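## Task

Slide carrier PC7 into tracks 1-6 of the loading rails far enough that the lamp behind those tracks switches on. It has to finish seated down in those tracks and stay there without the robot holding it. Then release it and take the gripper away.

## Robot and tools

ROBOT. A single six-joint UFACTORY uf850 arm with a two-finger parallel gripper and a wrist camera. Joint ranges in rad, base outward: waist -6.283 to 6.283, shoulder -2.304 to 2.304, elbow -4.224 to 0.061, forearm roll -6.283 to 6.283, wrist pitch -2.164 to 2.164, wrist roll -6.283 to 6.283. Load limits in N m: waist 52.8, shoulder 52.8, elbow 44, forearm roll 23.7, wrist pitch 16.7, wrist roll 16.7 (a held object's weight adds). The elbow cannot go fully straight.

SCENE. The carrier lies loose in front of its target tracks, handle pointing at the arm's base. The rails carry tracks 1 to 18, each labelled on a tile in front of it; seen from the base, track 1 is leftmost.

FRAMES. The scene frame has its origin on the table top under the base, +z up, and +y to the left when facing along +x. The base may be slightly tilted. The state line reports end_effector_position (m) and end_effector_quat_wxyz, plus linear (m/s) and angular (rad/s) velocities; the printed position can be somewhat wrong, worse at long reach. Gripper axes: fingers point along its +z, open and close along its y. end_effector_position is the pinch point, about 2 cm behind the fingertips with fingers closed; closing pushes the tips roughly 10 mm further along +z.

execute_actions. Argument actions is a list holding zero or one item; optional pictures (boolean) toggles camera images. An empty list just reports the state. An action item is {"rows": [...], "steps": n}: 1 to 15 rows, steps 1 to 15 (default 15), each step 1/30 s; row k drives step k and the final row repeats for leftover steps. A wait item is {"steps": n} with n up to 300, counted from the previous result, so your reply time is included. A refused call moves nothing.

ROW FORMAT. Seven numbers in [-1, 1]: dx, dy, dz, rx, ry, rz, opening. The first six are an offset, not a pose, expressed in the gripper's own axes and measured from the gripper pose in the latest result that reported it (before any such result in a scene, or for a second call within one reply, from where the robot stands when the action begins). All rows share that same reference; they do not accumulate. Scale: 1.0 equals 0.6 m for dx, dy, dz and 180 degrees for the rotation; rx, ry, rz form one rotation vector. opening is absolute: +1 fully open (0.084 m), -1 closed. All-zero offsets are not a pause: they pull the hand back to the reference pose.

CONTROL. Each step the commanded pose is limited to within 70 mm and 16 degrees of the measured pose, then reached by damped inverse kinematics, favouring position over orientation. Once an action ends, the arm only continues to the last clipped pose, so read the result and send the remainder. Pressing on something rigid while the target lies beyond it builds force up to a cap; zero offsets keep it pressing, only backing off relieves it. Something yielding lets the hand carry on.

move. target: one 7-number row, same layout, frame and reference as above (offset, gripper axes, opening absolute). speed: m/s from 0.002 to 0.5, default 0.25; rotation allowed up to twice that in rad/s. It follows a straight path lasting 0.5 to 10 s (cut off at 10 s), turning the short way, without slowing for obstacles; the hand lags, may drift and may exceed speed near full reach. Opening is sent at the start. It finishes when the hand and fingers settle, or 5 s after the path ends. The result adds a move: line with the ending (done, off_target, moving, held, fault), the acting limits (paced: pose was clipped; held: a check blocked some steps, after which the arm may jump ahead fast) and the distance to target. Faster contact hits harder; aiming further past contact presses harder.

wait. seconds from 0 to 10; sends nothing new.

zoom_image. camera is cam_high or cam_wrist; region [x0, y0, x1, y1] in pixels of that camera's latest 896x504 image, origin top-left, at most 504 by 504.

read_manual. Only returns licence text (section "licences"); no motion.

finished_scene. scene: the number of the current scene. Irreversible; the result tells whether the goal held, and gives the next task. A reply with no tool call ends everything.

RESULT LINES. grip_measured is the measured finger opening on the command scale; to hold something, command an opening clearly below it (about 24 N per pad at most). Joint positions and joint torques (offset and noisy) are listed base outward. "pose unreachable" and HELD mark steps the clearance check altered or blocked (a base mount counts as arm). "Hand target" shows where the controller now drives. MOTOR HOT warns from 65 °C; at 80 °C an OVER-TEMPERATURE FAULT brakes the arm. A TORQUE FAULT stops the arm, backs the joint off and pauses 10 s.

CAMERAS. cam_high is fixed above and behind the base near (-0.08, -0.01, 1.30) looking down at the table; cam_wrist rides on the hand. Calibrations are given per scene.

AVOID. Knocking anything off the table, fast impacts, shoving hard into rigid parts, long heavy holds that heat motors, and torque faults. Random brief tugs or pushes may disturb the carrier. Make sure the carrier sits down in the tracks by itself before releasing and retreating.

Each tool is called as a command line: name --argument value for each argument, lists and objects as JSON in quotes; but a table of rows of numbers goes row by row, as --pt "numbers of a row", without its own name.

## Session

execute_actions --actions '[]'

Scene clock: 0.00 s of 6000.00 s.
end_effector_position=(+0.6382, -0.1298, +0.1713) grip_measured=+1.00 end_effector_quat_wxyz=(+0.068, +0.983, -0.130, +0.110) end_effector_velocity=(+0.001, -0.000, +0.000) end_effector_angular_velocity=(+0.000, -0.001, -0.001)
Joint positions: [-0.007 -0.898 -1.24  -1.388 -0.561  1.528  0.084]
Joint velocities: [-0.     0.    -0.001 -0.     0.     0.    -0.   ]
Joint torques (N m, as the arm reports them, + toward a larger angle): no reading
Hand target: +0.638, -0.130, +0.171; +0.068, +0.983, -0.130, +0.110
camera_calibration (this result's frames):
cam_wrist: T_world_to_cam=[[-0.258425, -0.959523, 0.111949, 0.0597085], [-0.947521, 0.229189, -0.22288, 0.737721], [0.188201, -0.163672, -0.968397, 0.156504], [0, 0, 0, 1]] pos_world=[0.684982, -0.0861708, 0.309297]

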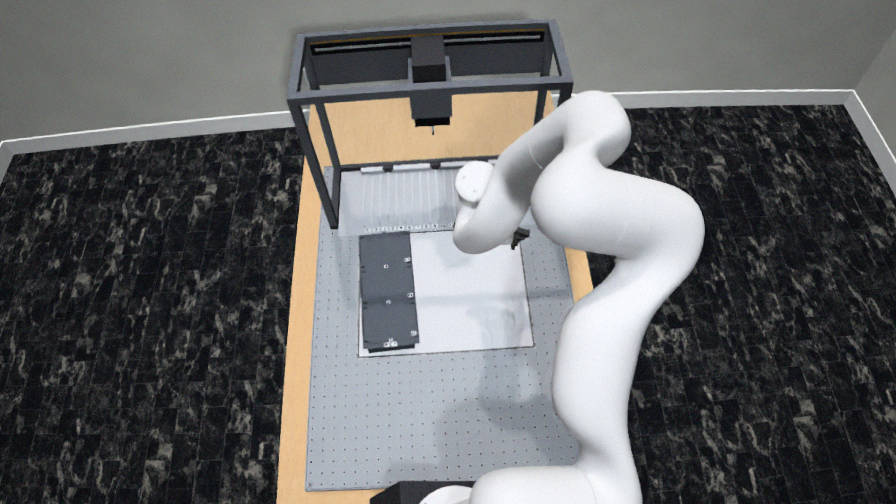

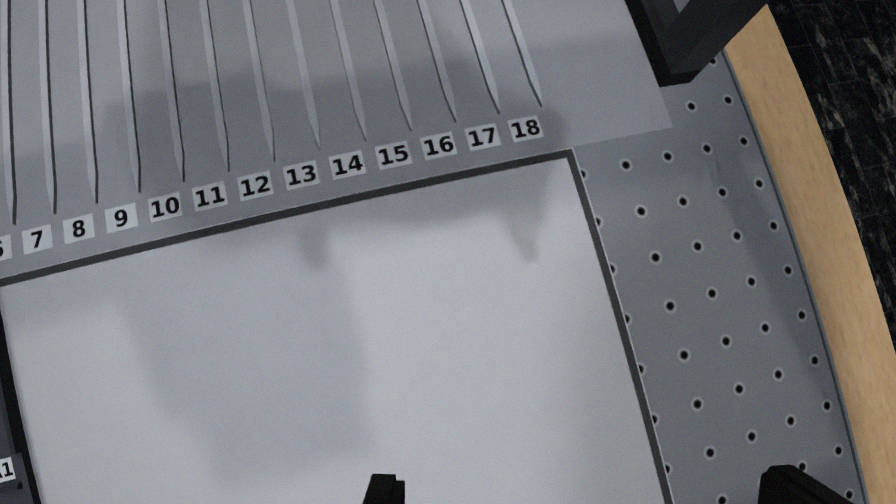

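zoom_image --camera "cam_high" --region '[335, 200, 455, 370]'

zoom_image --camera "cam_high" --region '[345, 205, 435, 265]'

zoom_image --camera "cam_high" --region '[345, 310, 435, 370]'

Region (335, 200, 455, 370) of cam_high's 896x504 image, scaled by 2.965, with more detail than that image has; it fills the left 356 columns of this view, and the rest is white.

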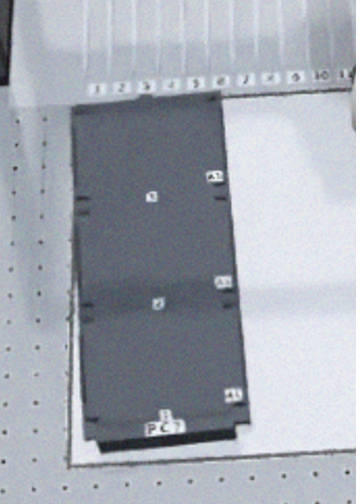

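Region (345, 205, 435, 265) of cam_high's 896x504 image, scaled by 5.600, with more detail than that image has.

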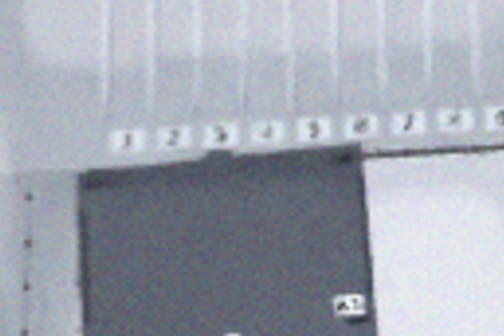

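Region (345, 310, 435, 370) of cam_high's 896x504 image, scaled by 5.600, with more detail than that image has.

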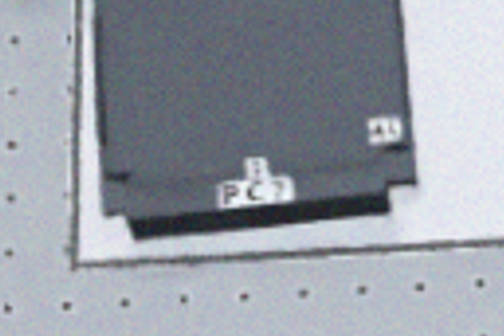

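move --target '[-0.0966, -0.6322, 0.0739, -0.0205, -0.0864, 0.4148, 1]' --speed 0.33

Scene clock: 122.63 s of 6000.00 s.
end_effector_position=(+0.6945, +0.2407, +0.0765) grip_measured=+1.00 end_effector_quat_wxyz=(-0.001, +0.706, -0.708, -0.001) end_effector_velocity=(+0.001, +0.002, -0.001) end_effector_angular_velocity=(-0.002, +0.009, -0.006)
Joint positions: [ 0.362 -1.681 -2.269 -0.512 -0.808  2.355  0.084]
Joint velocities: [ 0.001 -0.02  -0.036  0.015 -0.022 -0.009 -0.   ]
Joint torques (N m, as the arm reports them, + toward a larger angle): [ 10.43  63.65 -21.37   1.41   0.15   0.45]
Hand target: +0.694, +0.241, +0.076; -0.000, +0.706, -0.708, -0.001
Off the commanded pose: 0.002 m, 0 deg.
After step 90, 117.00 s passed at rest.
move: done
camera_calibration (this result's frames):
cam_wrist: T_world_to_cam=[[-0.999932, -0.0111179, 0.00357817, 0.735341], [-0.0110744, 0.999867, 0.0119475, -0.168739], [-0.00371052, 0.0119071, -0.999922, 0.208128], [0, 0, 0, 1]] pos_world=[0.734194, 0.174414, 0.207497]

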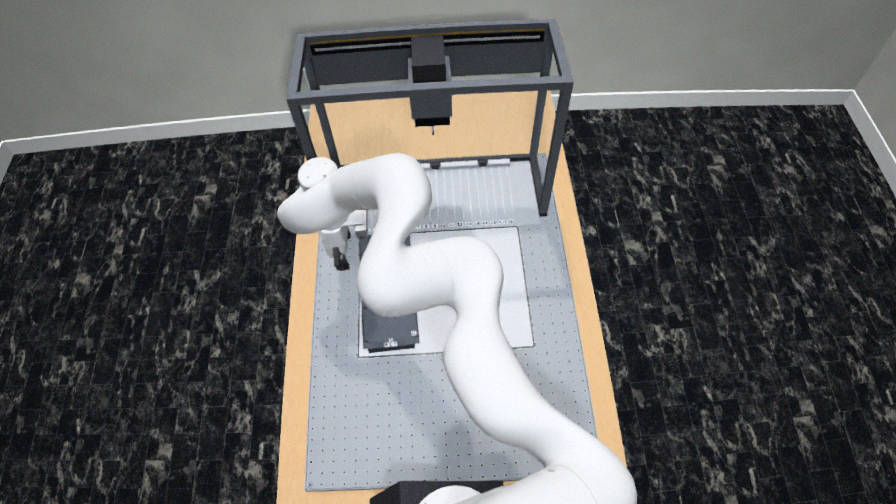

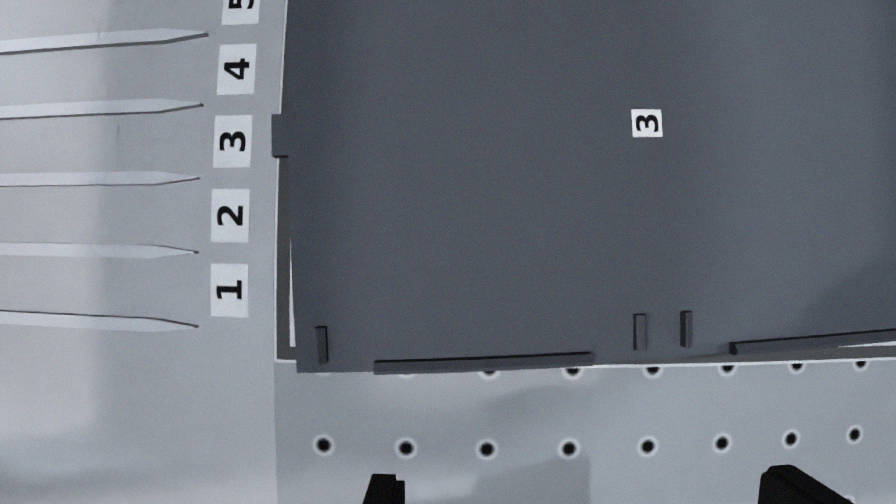

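move --target '[0.015, 0, 0.0742, 0, 0, 0, 1]' --speed 0.06

move --target '[0.025, 0, 0, 0, 0, 0, 1]' --speed 0.02

Scene clock: 137.07 s of 6000.00 s.
end_effector_position=(+0.6945, +0.2319, +0.0323) grip_measured=+1.00 end_effector_quat_wxyz=(-0.001, +0.706, -0.708, -0.001) end_effector_velocity=(-0.000, -0.000, -0.002) end_effector_angular_velocity=(-0.001, +0.000, +0.001)
Joint positions: [ 0.331 -1.764 -2.337 -0.531 -0.786  2.345  0.084]
Joint velocities: [-0.001 -0.007 -0.007 -0.001 -0.001 -0.001 -0.   ]
Joint torques (N m, as the arm reports them, + toward a larger angle): [ 11.55  62.09 -21.54   1.74   0.16   0.44]
Hand target: +0.694, +0.232, +0.032; -0.001, +0.706, -0.708, -0.001
Off the commanded pose: 0.000 m, 0 deg.
After step 90, 10.30 s passed at rest.
move: done
camera_calibration (this result's frames):
cam_wrist: T_world_to_cam=[[-0.999933, -0.0111108, 0.00331146, 0.735395], [-0.0110705, 0.999867, 0.0119414, -0.15943], [-0.0034437, 0.0119039, -0.999923, 0.163877], [0, 0, 0, 1]] pos_world=[0.734145, 0.165629, 0.163333]

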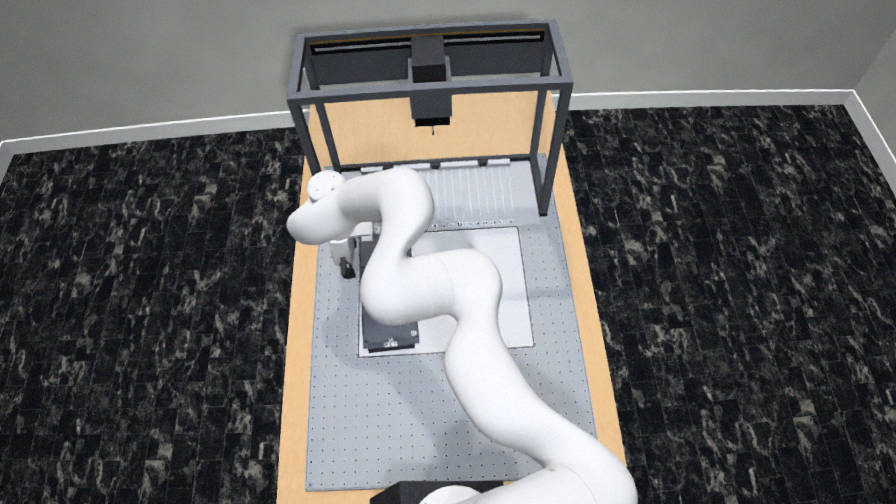

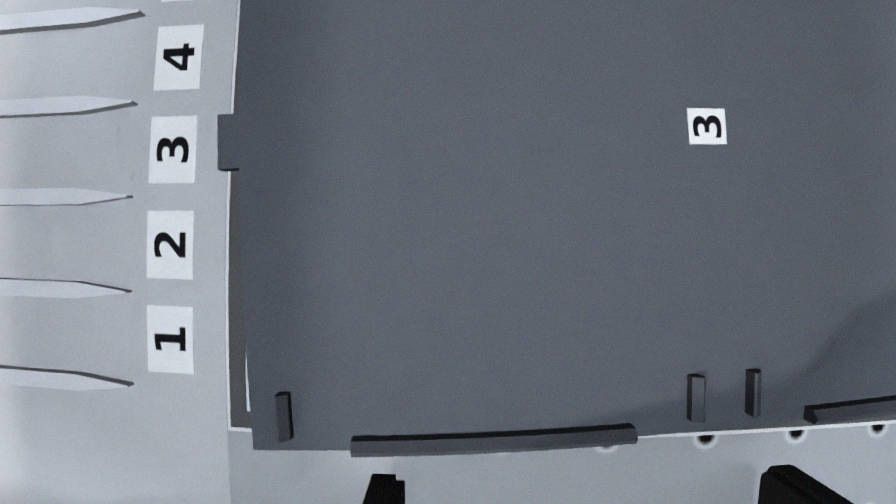

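Scene clock: 138.10 s of 6000.00 s.
end_effector_position=(+0.6945, +0.2171, +0.0322) grip_measured=+1.00 end_effector_quat_wxyz=(-0.001, +0.706, -0.708, -0.001) end_effector_velocity=(-0.002, -0.003, -0.002) end_effector_angular_velocity=(-0.001, +0.005, -0.001)
Joint positions: [ 0.313 -1.726 -2.274 -0.551 -0.759  2.352  0.084]
Joint velocities: [-0.004  0.004  0.011 -0.002  0.003  0.002 -0.   ]
Joint torques (N m, as the arm reports them, + toward a larger angle): [  9.9   61.28 -20.34   1.55  -0.54   0.54]
Hand target: +0.694, +0.217, +0.032; -0.001, +0.706, -0.708, -0.001
Off the commanded pose: 0.000 m, 0 deg.
move: done
camera_calibration (this result's frames):
cam_wrist: T_world_to_cam=[[-0.999932, -0.0112239, 0.00323524, 0.735273], [-0.0111845, 0.999866, 0.0119506, -0.144559], [-0.00336894, 0.0119136, -0.999923, 0.163938], [0, 0, 0, 1]] pos_world=[0.734159, 0.150839, 0.163274]

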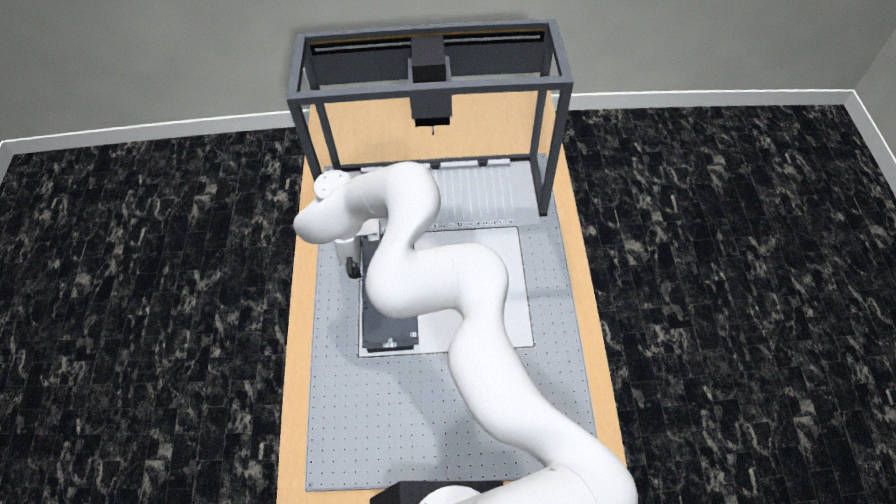

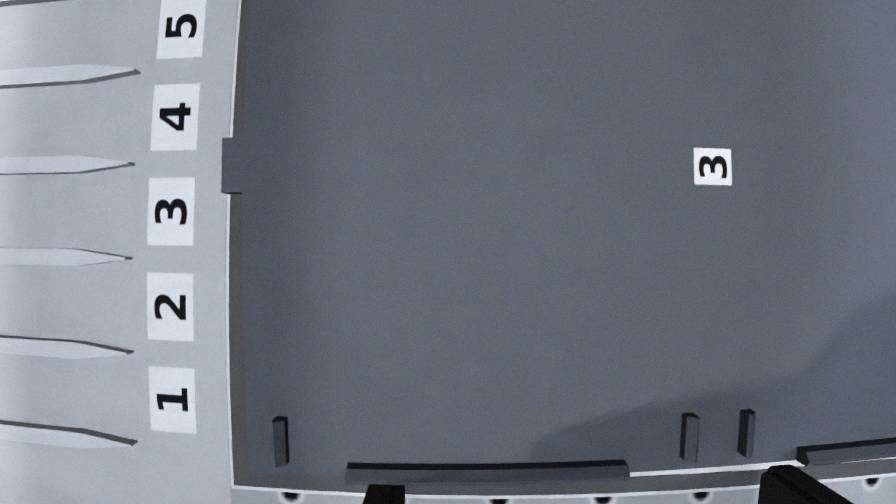

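move --target '[0.0055, 0, 0, 0, 0, 0, 1]' --speed 0.012

zoom_image --camera "cam_wrist" --region '[0, 110, 260, 290]'

zoom_image --camera "cam_wrist" --region '[110, 120, 260, 220]'

zoom_image --camera "cam_wrist" --region '[670, 130, 770, 230]'

zoom_image --camera "cam_wrist" --region '[200, 0, 300, 504]'

move --target '[-0.012, 0, -0.05, 0, 0, 0, 1]' --speed 0.07

move --target '[0.1497, 0.4658, -0.0267, 0, 0, -0.5002, 0.81]' --speed 0.35

Scene clock: 162.40 s of 6000.00 s.
end_effector_position=(+0.6944, +0.2138, +0.0322) grip_measured=+1.00 end_effector_quat_wxyz=(-0.001, +0.706, -0.708, -0.001) end_effector_velocity=(-0.001, -0.000, -0.000) end_effector_angular_velocity=(-0.001, -0.000, +0.003)
Joint positions: [ 0.309 -1.718 -2.261 -0.556 -0.754  2.354  0.084]
Joint velocities: [ 0.     0.002  0.005 -0.003  0.002  0.     0.   ]
Joint torques (N m, as the arm reports them, + toward a larger angle): [  9.73  61.19 -20.29   1.66  -0.6    0.56]
Hand target: +0.694, +0.214, +0.032; -0.001, +0.706, -0.708, -0.001
Off the commanded pose: 0.000 m, 0 deg.
After step 90, 20.60 s passed at rest.
move: done
camera_calibration (this result's frames):
cam_wrist: T_world_to_cam=[[-0.999932, -0.0112131, 0.00333641, 0.735202], [-0.0111727, 0.999867, 0.011889, -0.141331], [-0.00346928, 0.0118509, -0.999924, 0.163998], [0, 0, 0, 1]] pos_world=[0.734142, 0.147612, 0.163213]

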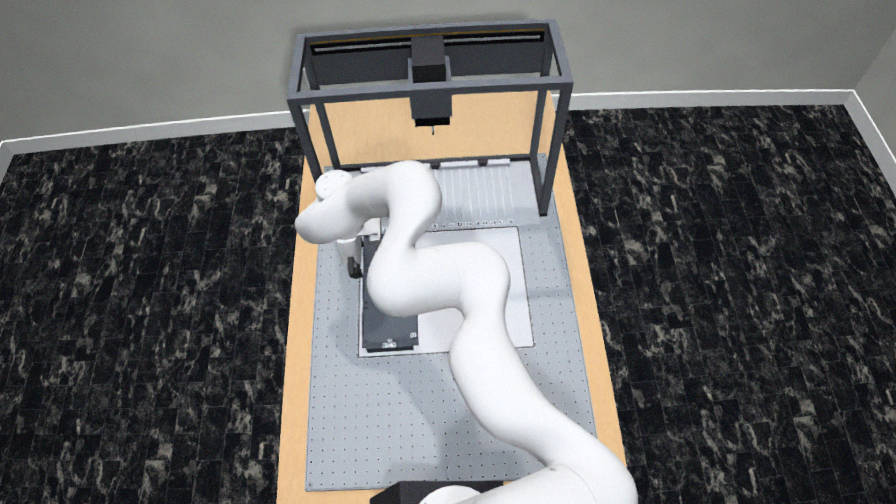

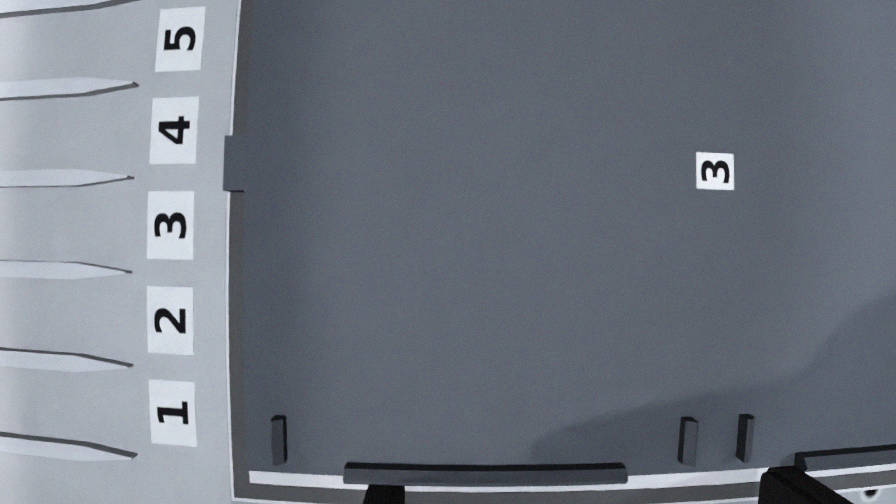

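Region (0, 110, 260, 290) of cam_wrist's 896x504 image, scaled by 1.938, with more detail than that image has; it fills the top 349 rows of this view, and the rest is white.

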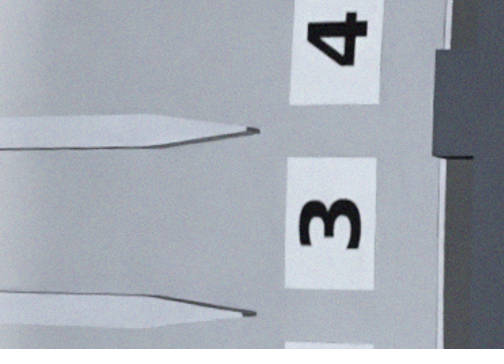

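Region (110, 120, 260, 220) of cam_wrist's 896x504 image, scaled by 3.360, with more detail than that image has.

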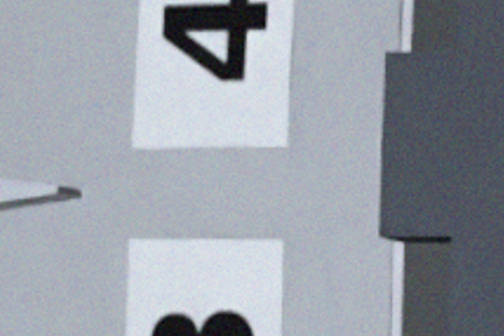

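Region (670, 130, 770, 230) of cam_wrist's 896x504 image, scaled by 5.040, with more detail than that image has.

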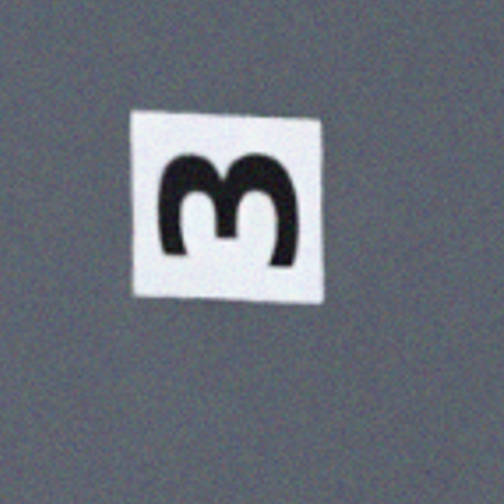

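Region (200, 0, 300, 504) of cam_wrist's 896x504 image, scaled by 1.000; it fills the left 100 columns of this view, and the rest is white.

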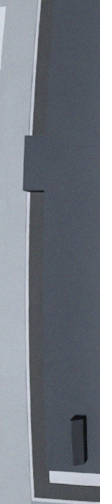

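Scene clock: 163.23 s of 6000.00 s.
end_effector_position=(+0.6944, +0.2209, +0.0618) grip_measured=+1.00 end_effector_quat_wxyz=(-0.001, +0.706, -0.708, -0.001) end_effector_velocity=(+0.000, -0.000, +0.002) end_effector_angular_velocity=(+0.001, +0.001, -0.003)
Joint positions: [ 0.332 -1.666 -2.22  -0.54  -0.771  2.359  0.084]
Joint velocities: [ 0.001  0.005  0.005  0.002 -0.001  0.001  0.   ]
Joint torques (N m, as the arm reports them, + toward a larger angle): [ 11.27  61.36 -20.97   1.76   0.18   0.52]
Hand target: +0.695, +0.221, +0.062; -0.001, +0.706, -0.708, -0.001
Off the commanded pose: 0.000 m, 0 deg.
move: done
camera_calibration (this result's frames):
cam_wrist: T_world_to_cam=[[-0.999931, -0.0112129, 0.00360226, 0.735129], [-0.0111695, 0.999867, 0.0118616, -0.148692], [-0.00373478, 0.0118206, -0.999923, 0.193724], [0, 0, 0, 1]] pos_world=[0.734141, 0.154625, 0.192825]

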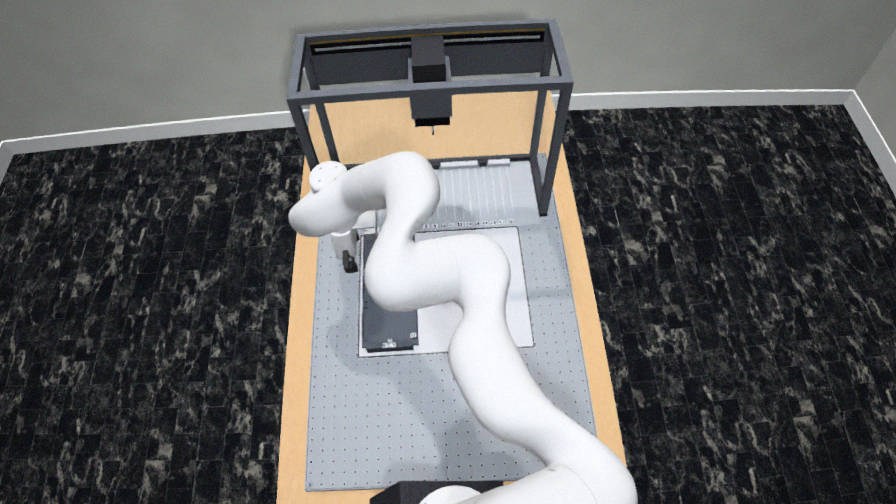

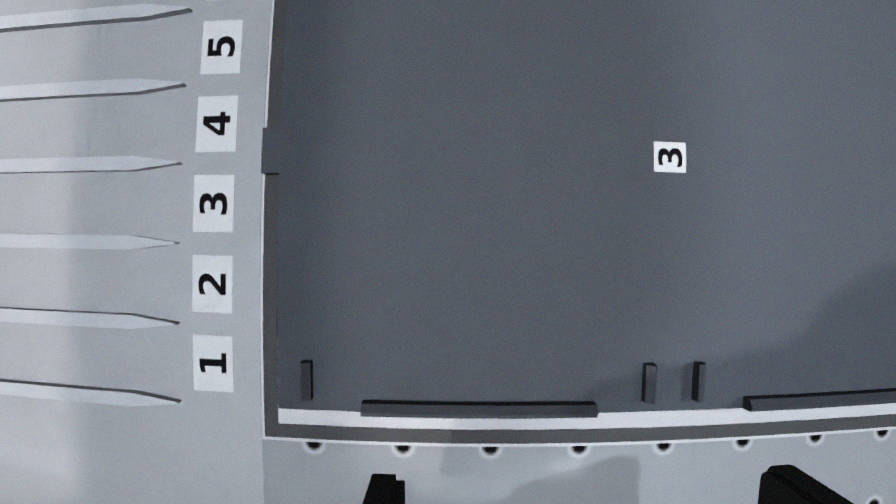

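Scene clock: 166.03 s of 6000.00 s.
end_effector_position=(+0.4158, +0.1329, +0.0775) grip_measured=+0.81 end_effector_quat_wxyz=(-0.002, +1.000, -0.001, +0.000) end_effector_velocity=(-0.002, -0.001, +0.000) end_effector_angular_velocity=(+0.003, -0.011, +0.010)
Joint positions: [ 0.389 -1.126 -1.013 -1.446 -0.36   1.879  0.077]
Joint velocities: [ 0.001  0.005  0.013 -0.054  0.001  0.044 -0.   ]
Joint torques (N m, as the arm reports them, + toward a larger angle): [  7.65  43.25 -10.84   1.37   0.23   0.48]
Hand target: +0.416, +0.133, +0.078; -0.002, +1.000, -0.001, +0.001
Off the commanded pose: 0.002 m, 0 deg.
move: done
camera_calibration (this result's frames):
cam_wrist: T_world_to_cam=[[0.0115425, -0.999933, 0.000177931, 0.166648], [-0.99989, -0.0115403, 0.00933454, 0.481646], [-0.00933187, -0.000285655, -0.999956, 0.213406], [0, 0, 0, 1]] pos_world=[0.481661, 0.172256, 0.208871]

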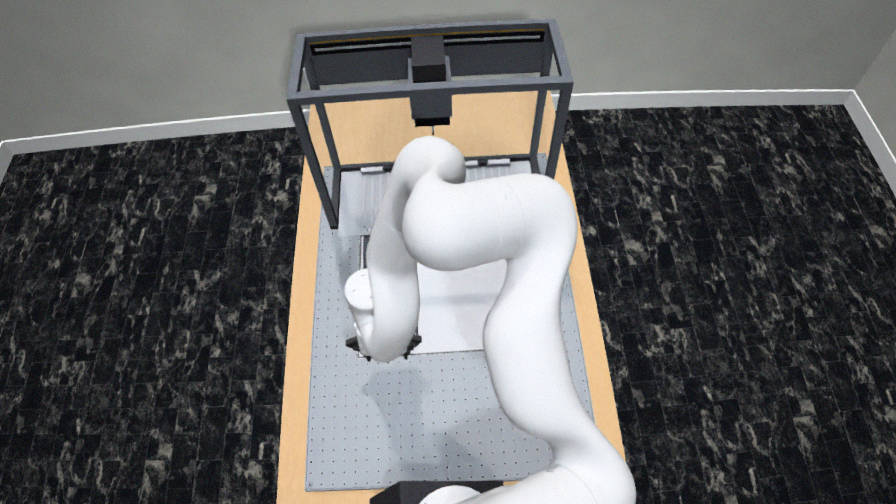

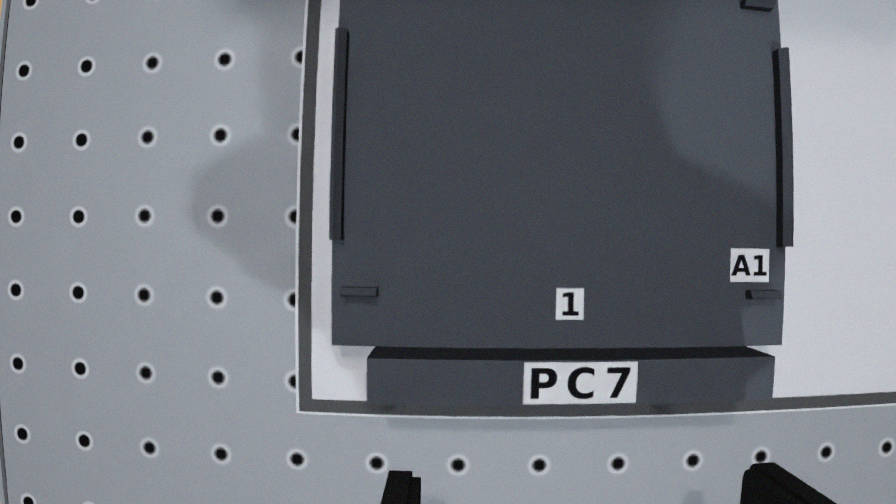

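zoom_image --camera "cam_wrist" --region '[280, 240, 400, 420]'

zoom_image --camera "cam_wrist" --region '[280, 0, 380, 60]'

zoom_image --camera "cam_wrist" --region '[720, 300, 840, 504]'

zoom_image --camera "cam_wrist" --region '[350, 330, 450, 504]'

Region (280, 240, 400, 420) of cam_wrist's 896x504 image, scaled by 2.800, with more detail than that image has.

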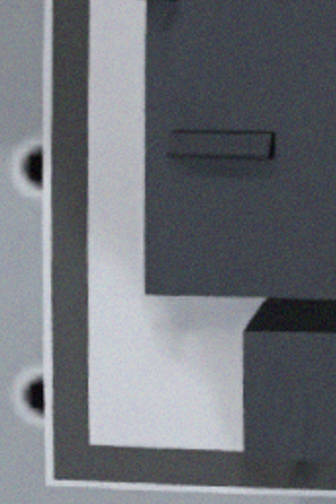

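Region (280, 0, 380, 60) of cam_wrist's 896x504 image, scaled by 5.040, with more detail than that image has; it fills the top 302 rows of this view, and the rest is white.

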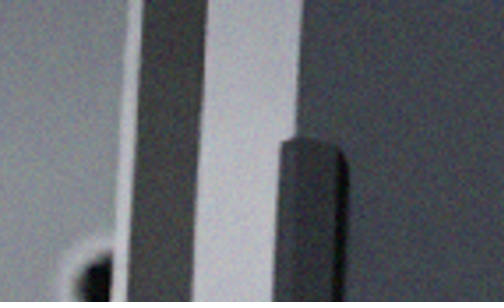

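Region (720, 300, 840, 504) of cam_wrist's 896x504 image, scaled by 2.471, with more detail than that image has; it fills the left 296 columns of this view, and the rest is white.

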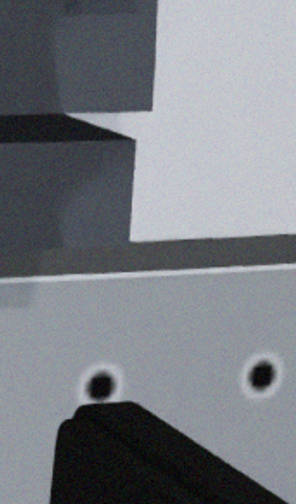

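Region (350, 330, 450, 504) of cam_wrist's 896x504 image, scaled by 2.897, with more detail than that image has; it fills the left 290 columns of this view, and the rest is white.

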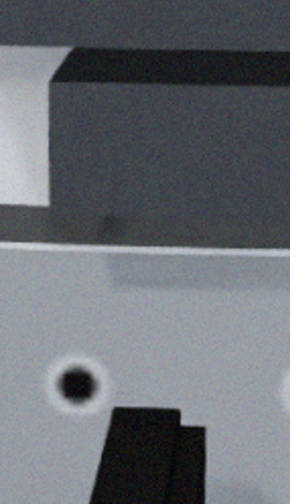

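move --target '[0.0067, 0.0033, 0.0625, 0, 0, 0, 0.81]' --speed 0.07

move --target '[0.0508, -0.0044, 0, 0, 0, 0, 0.81]' --speed 0.025

zoom_image --camera "cam_wrist" --region '[240, 280, 360, 430]'

zoom_image --camera "cam_wrist" --region '[250, 0, 350, 60]'

zoom_image --camera "cam_wrist" --region '[780, 330, 896, 450]'

Scene clock: 213.27 s of 6000.00 s.
end_effector_position=(+0.4198, +0.1311, +0.0402) grip_measured=+0.81 end_effector_quat_wxyz=(-0.002, +1.000, -0.001, +0.000) end_effector_velocity=(+0.001, +0.001, -0.001) end_effector_angular_velocity=(+0.001, -0.004, +0.002)
Joint positions: [ 0.353 -1.211 -1.063 -1.575 -0.363  1.979  0.077]
Joint velocities: [-0.    -0.004 -0.004 -0.012 -0.001  0.009 -0.   ]
Joint torques (N m, as the arm reports them, + toward a larger angle): [ 7.28 43.92 -9.33  1.38  0.3   0.42]
Hand target: +0.420, +0.131, +0.040; -0.002, +1.000, -0.001, +0.000
Off the commanded pose: 0.000 m, 0 deg.
After step 90, 43.27 s passed at rest.
move: done
camera_calibration (this result's frames):
cam_wrist: T_world_to_cam=[[0.0114863, -0.999934, 0.000162011, 0.164796], [-0.999893, -0.0114844, 0.00905909, 0.485998], [-0.00905664, -0.000266049, -0.999959, 0.176033], [0, 0, 0, 1]] pos_world=[0.485647, 0.170414, 0.171596]

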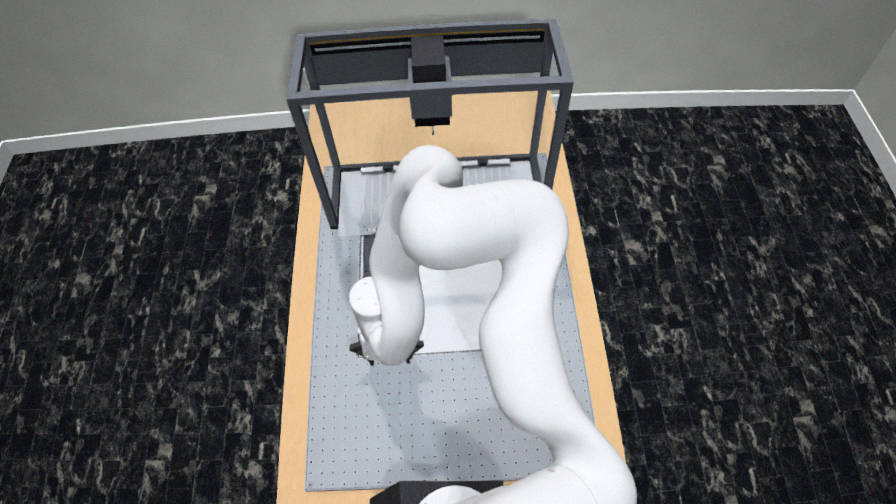

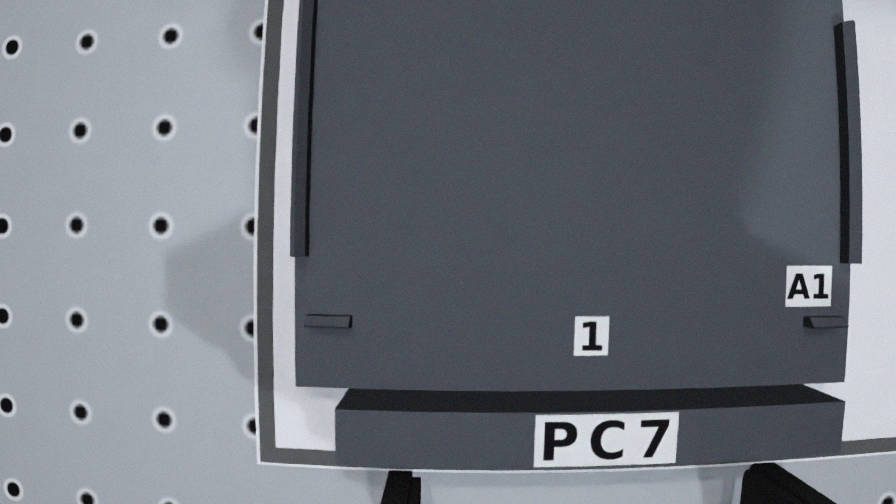

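Scene clock: 214.80 s of 6000.00 s.
end_effector_position=(+0.4500, +0.1334, +0.0402) grip_measured=+0.81 end_effector_quat_wxyz=(-0.001, +1.000, -0.001, +0.000) end_effector_velocity=(+0.002, +0.001, +0.000) end_effector_angular_velocity=(-0.000, +0.001, +0.001)
Joint positions: [ 0.334 -1.23  -1.142 -1.436 -0.369  1.811  0.077]
Joint velocities: [ 0.    -0.001 -0.007  0.017 -0.001 -0.018  0.   ]
Joint torques (N m, as the arm reports them, + toward a larger angle): [  7.38  48.06 -13.49   0.7   -0.02   0.55]
Hand target: +0.450, +0.133, +0.040; -0.001, +1.000, -0.001, +0.000
Off the commanded pose: 0.000 m, 0 deg.
move: done
camera_calibration (this result's frames):
cam_wrist: T_world_to_cam=[[0.0114284, -0.999935, 0.000532956, 0.166789], [-0.999893, -0.011423, 0.00916566, 0.51618], [-0.00915898, -0.000637648, -0.999958, 0.176373], [0, 0, 0, 1]] pos_world=[0.515834, 0.172787, 0.171545]

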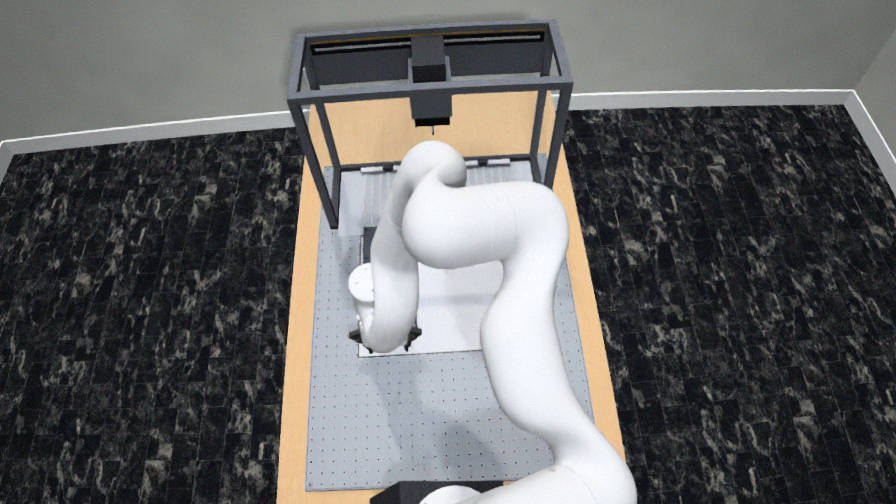

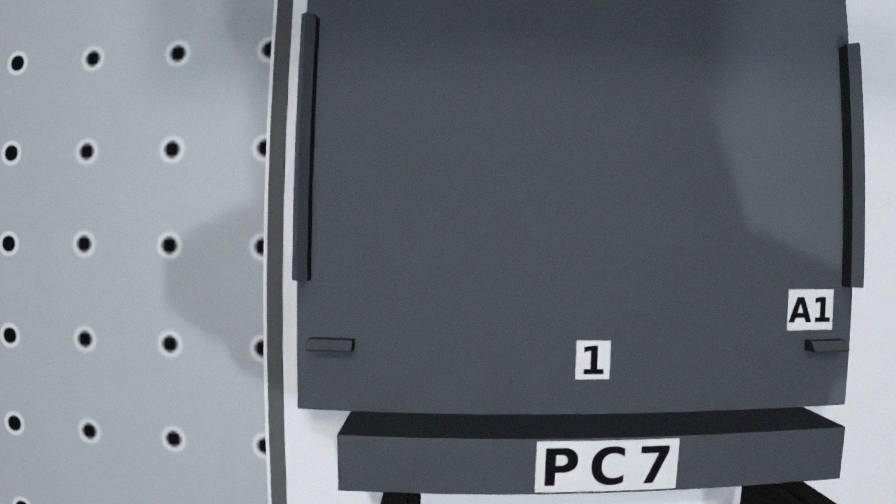

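Region (240, 280, 360, 430) of cam_wrist's 896x504 image, scaled by 3.360, with more detail than that image has; it fills the left 403 columns of this view, and the rest is white.

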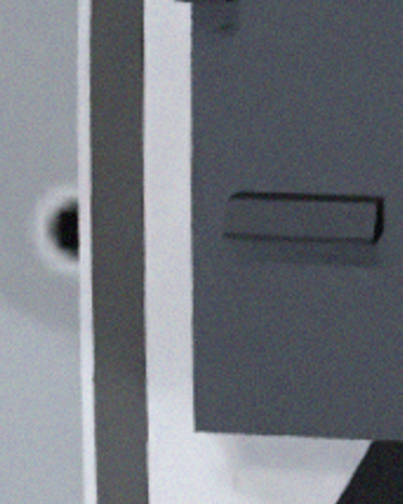

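Region (250, 0, 350, 60) of cam_wrist's 896x504 image, scaled by 5.040, with more detail than that image has; it fills the top 302 rows of this view, and the rest is white.

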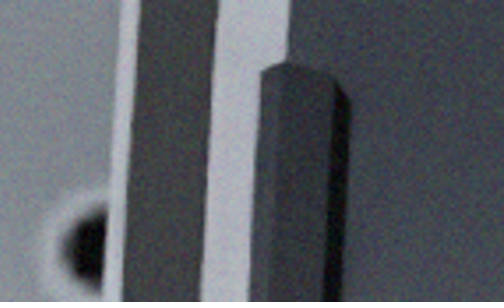

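Region (780, 330, 896, 450) of cam_wrist's 896x504 image, scaled by 4.200, with more detail than that image has; it fills the left 487 columns of this view, and the rest is white.

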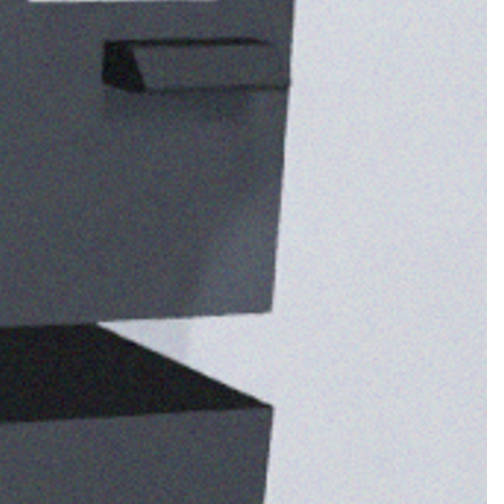

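move --target '[0.075, -0.0012, 0, 0, 0, -0.0006, 0.81]' --speed 0.035

Scene clock: 242.20 s of 6000.00 s.
end_effector_position=(+0.4946, +0.1337, +0.0401) grip_measured=+0.81 end_effector_quat_wxyz=(-0.001, +1.000, -0.000, +0.000) end_effector_velocity=(+0.002, +0.000, -0.000) end_effector_angular_velocity=(-0.001, +0.002, +0.001)
Joint positions: [ 0.305 -1.261 -1.262 -1.249 -0.391  1.576  0.077]
Joint velocities: [-0.001 -0.003 -0.008  0.016 -0.002 -0.018  0.   ]
Joint torques (N m, as the arm reports them, + toward a larger angle): [  7.92  50.1  -14.77   1.3    0.35   0.41]
Hand target: +0.495, +0.134, +0.040; -0.001, +1.000, -0.000, +0.000
Off the commanded pose: 0.001 m, 0 deg.
After step 90, 22.80 s passed at rest.
move: done
camera_calibration (this result's frames):
cam_wrist: T_world_to_cam=[[0.0132237, -0.999912, 0.00109205, 0.16565], [-0.999868, -0.0132128, 0.00943386, 0.561007], [-0.0094186, -0.00121666, -0.999955, 0.176897], [0, 0, 0, 1]] pos_world=[0.560409, 0.173263, 0.171416]

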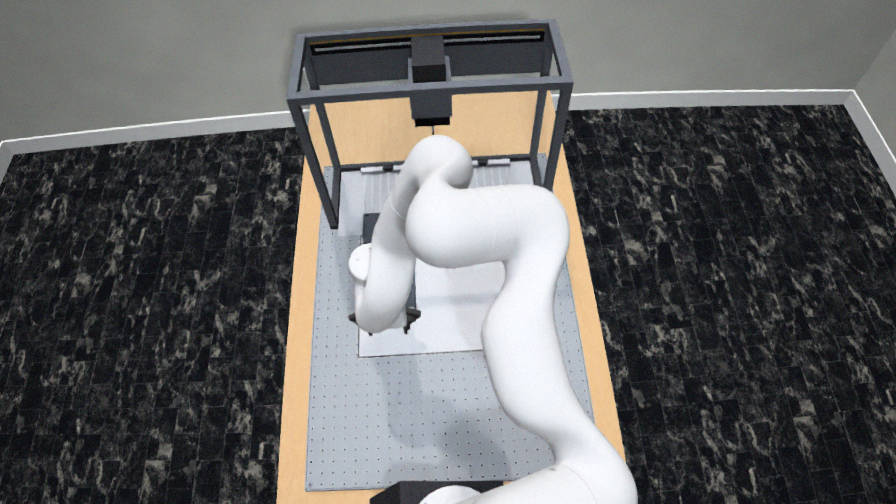

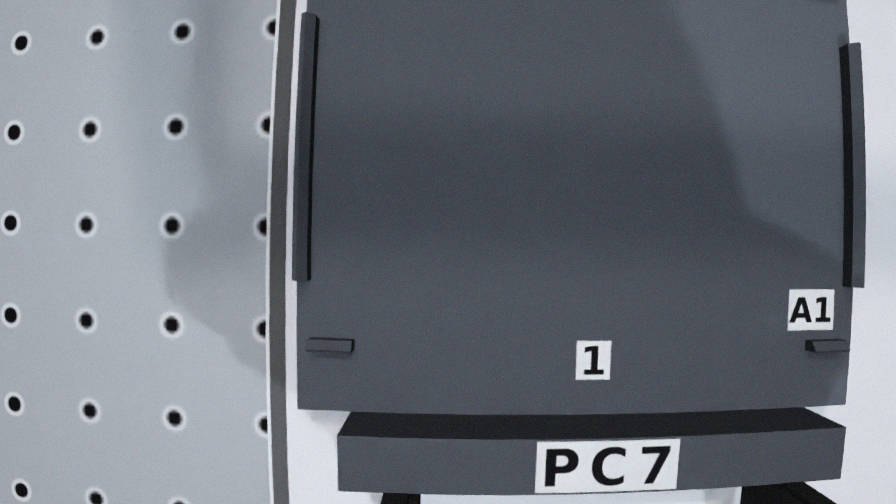

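move --target '[0.2167, 0.0004, 0, 0, 0, 0, 0.81]' --speed 0.06

move --target '[0.018, 0, 0, 0, 0, 0, 0.81]' --speed 0.012

Scene clock: 251.90 s of 6000.00 s.
end_effector_position=(+0.6239, +0.1327, +0.0399) grip_measured=+0.81 end_effector_quat_wxyz=(-0.001, +1.000, -0.000, -0.000) end_effector_velocity=(+0.003, +0.000, +0.000) end_effector_angular_velocity=(+0.000, +0.001, +0.002)
Joint positions: [ 0.24  -1.411 -1.688 -0.818 -0.53   1.026  0.077]
Joint velocities: [-0.    -0.005 -0.012  0.011 -0.005 -0.015  0.   ]
Joint torques (N m, as the arm reports them, + toward a larger angle): [ 10.17  57.11 -19.07   1.28   1.11   0.46]
Hand target: +0.624, +0.133, +0.040; -0.001, +1.000, -0.000, -0.000
Off the commanded pose: 0.001 m, 0 deg.
After step 90, 4.17 s passed at rest.
move: done
camera_calibration (this result's frames):
cam_wrist: T_world_to_cam=[[0.0129504, -0.999914, 0.00206802, 0.16304], [-0.999862, -0.0129282, 0.0104315, 0.690185], [-0.0104039, -0.00220283, -0.999943, 0.17866], [0, 0, 0, 1]] pos_world=[0.689837, 0.172343, 0.171113]

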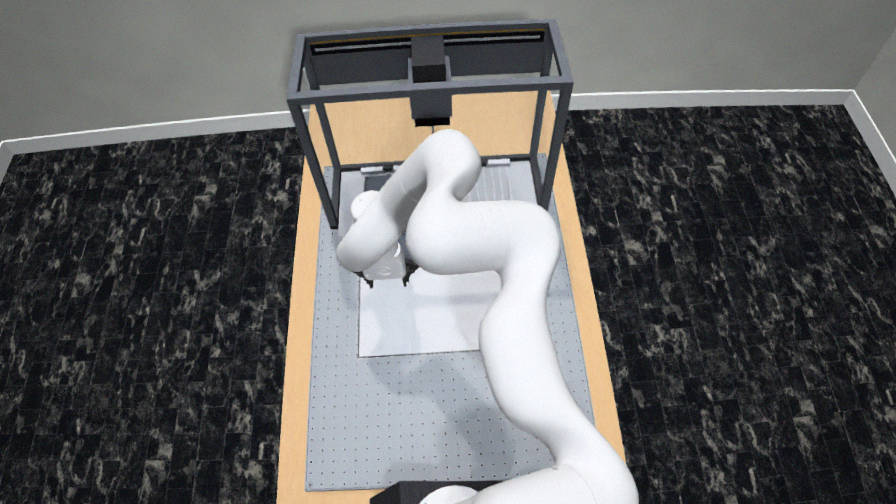

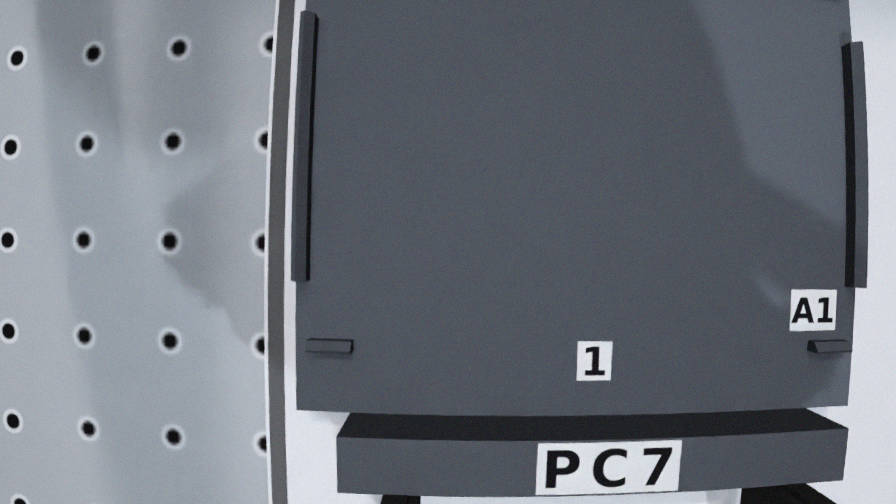

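Scene clock: 253.03 s of 6000.00 s.
end_effector_position=(+0.6344, +0.1326, +0.0399) grip_measured=+0.81 end_effector_quat_wxyz=(-0.001, +1.000, -0.000, -0.000) end_effector_velocity=(+0.002, -0.001, -0.000) end_effector_angular_velocity=(-0.001, +0.001, -0.000)
Joint positions: [ 0.235 -1.428 -1.73  -0.79  -0.547  0.989  0.077]
Joint velocities: [-0.001 -0.003 -0.008  0.005 -0.004 -0.007  0.   ]
Joint torques (N m, as the arm reports them, + toward a larger angle): [  9.97  57.94 -19.82   0.97   1.16   0.54]
Hand target: +0.635, +0.133, +0.040; -0.001, +1.000, -0.000, -0.000
Off the commanded pose: 0.000 m, 0 deg.
move: done
camera_calibration (this result's frames):
cam_wrist: T_world_to_cam=[[0.0129098, -0.999914, 0.00216226, 0.162862], [-0.999862, -0.0128864, 0.0104794, 0.700733], [-0.0104507, -0.00229725, -0.999943, 0.178802], [0, 0, 0, 1]] pos_world=[0.700402, 0.172289, 0.171096]

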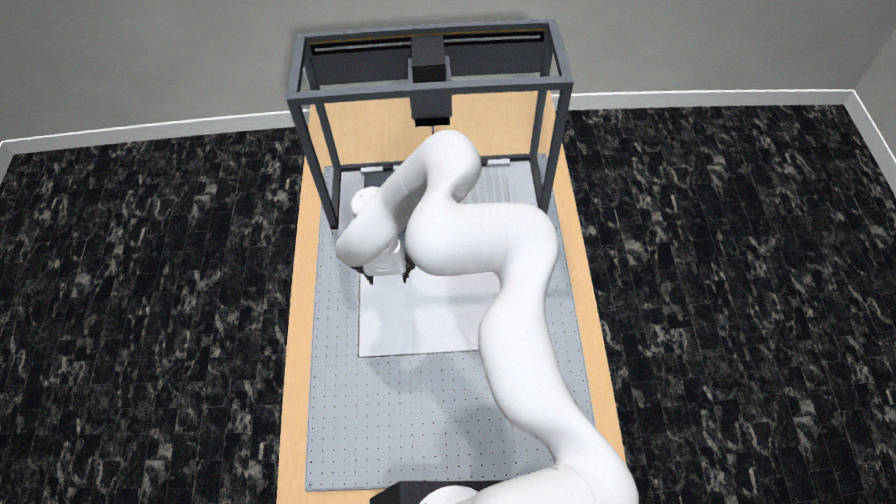

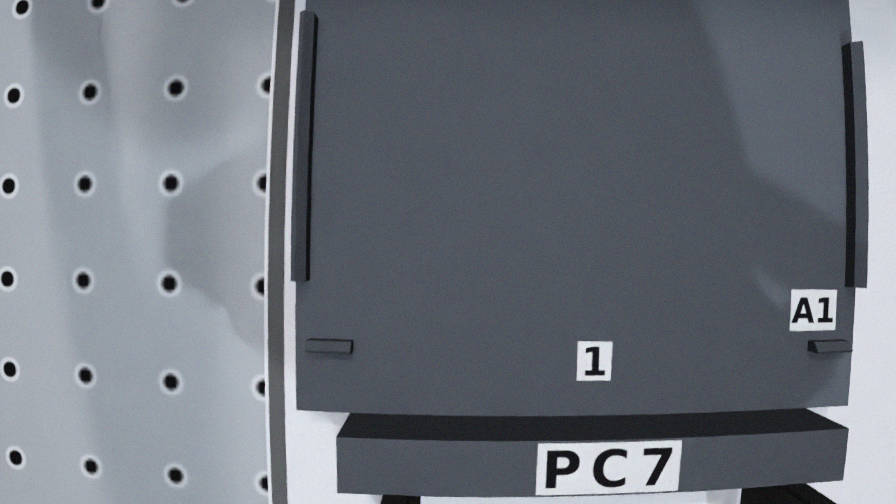

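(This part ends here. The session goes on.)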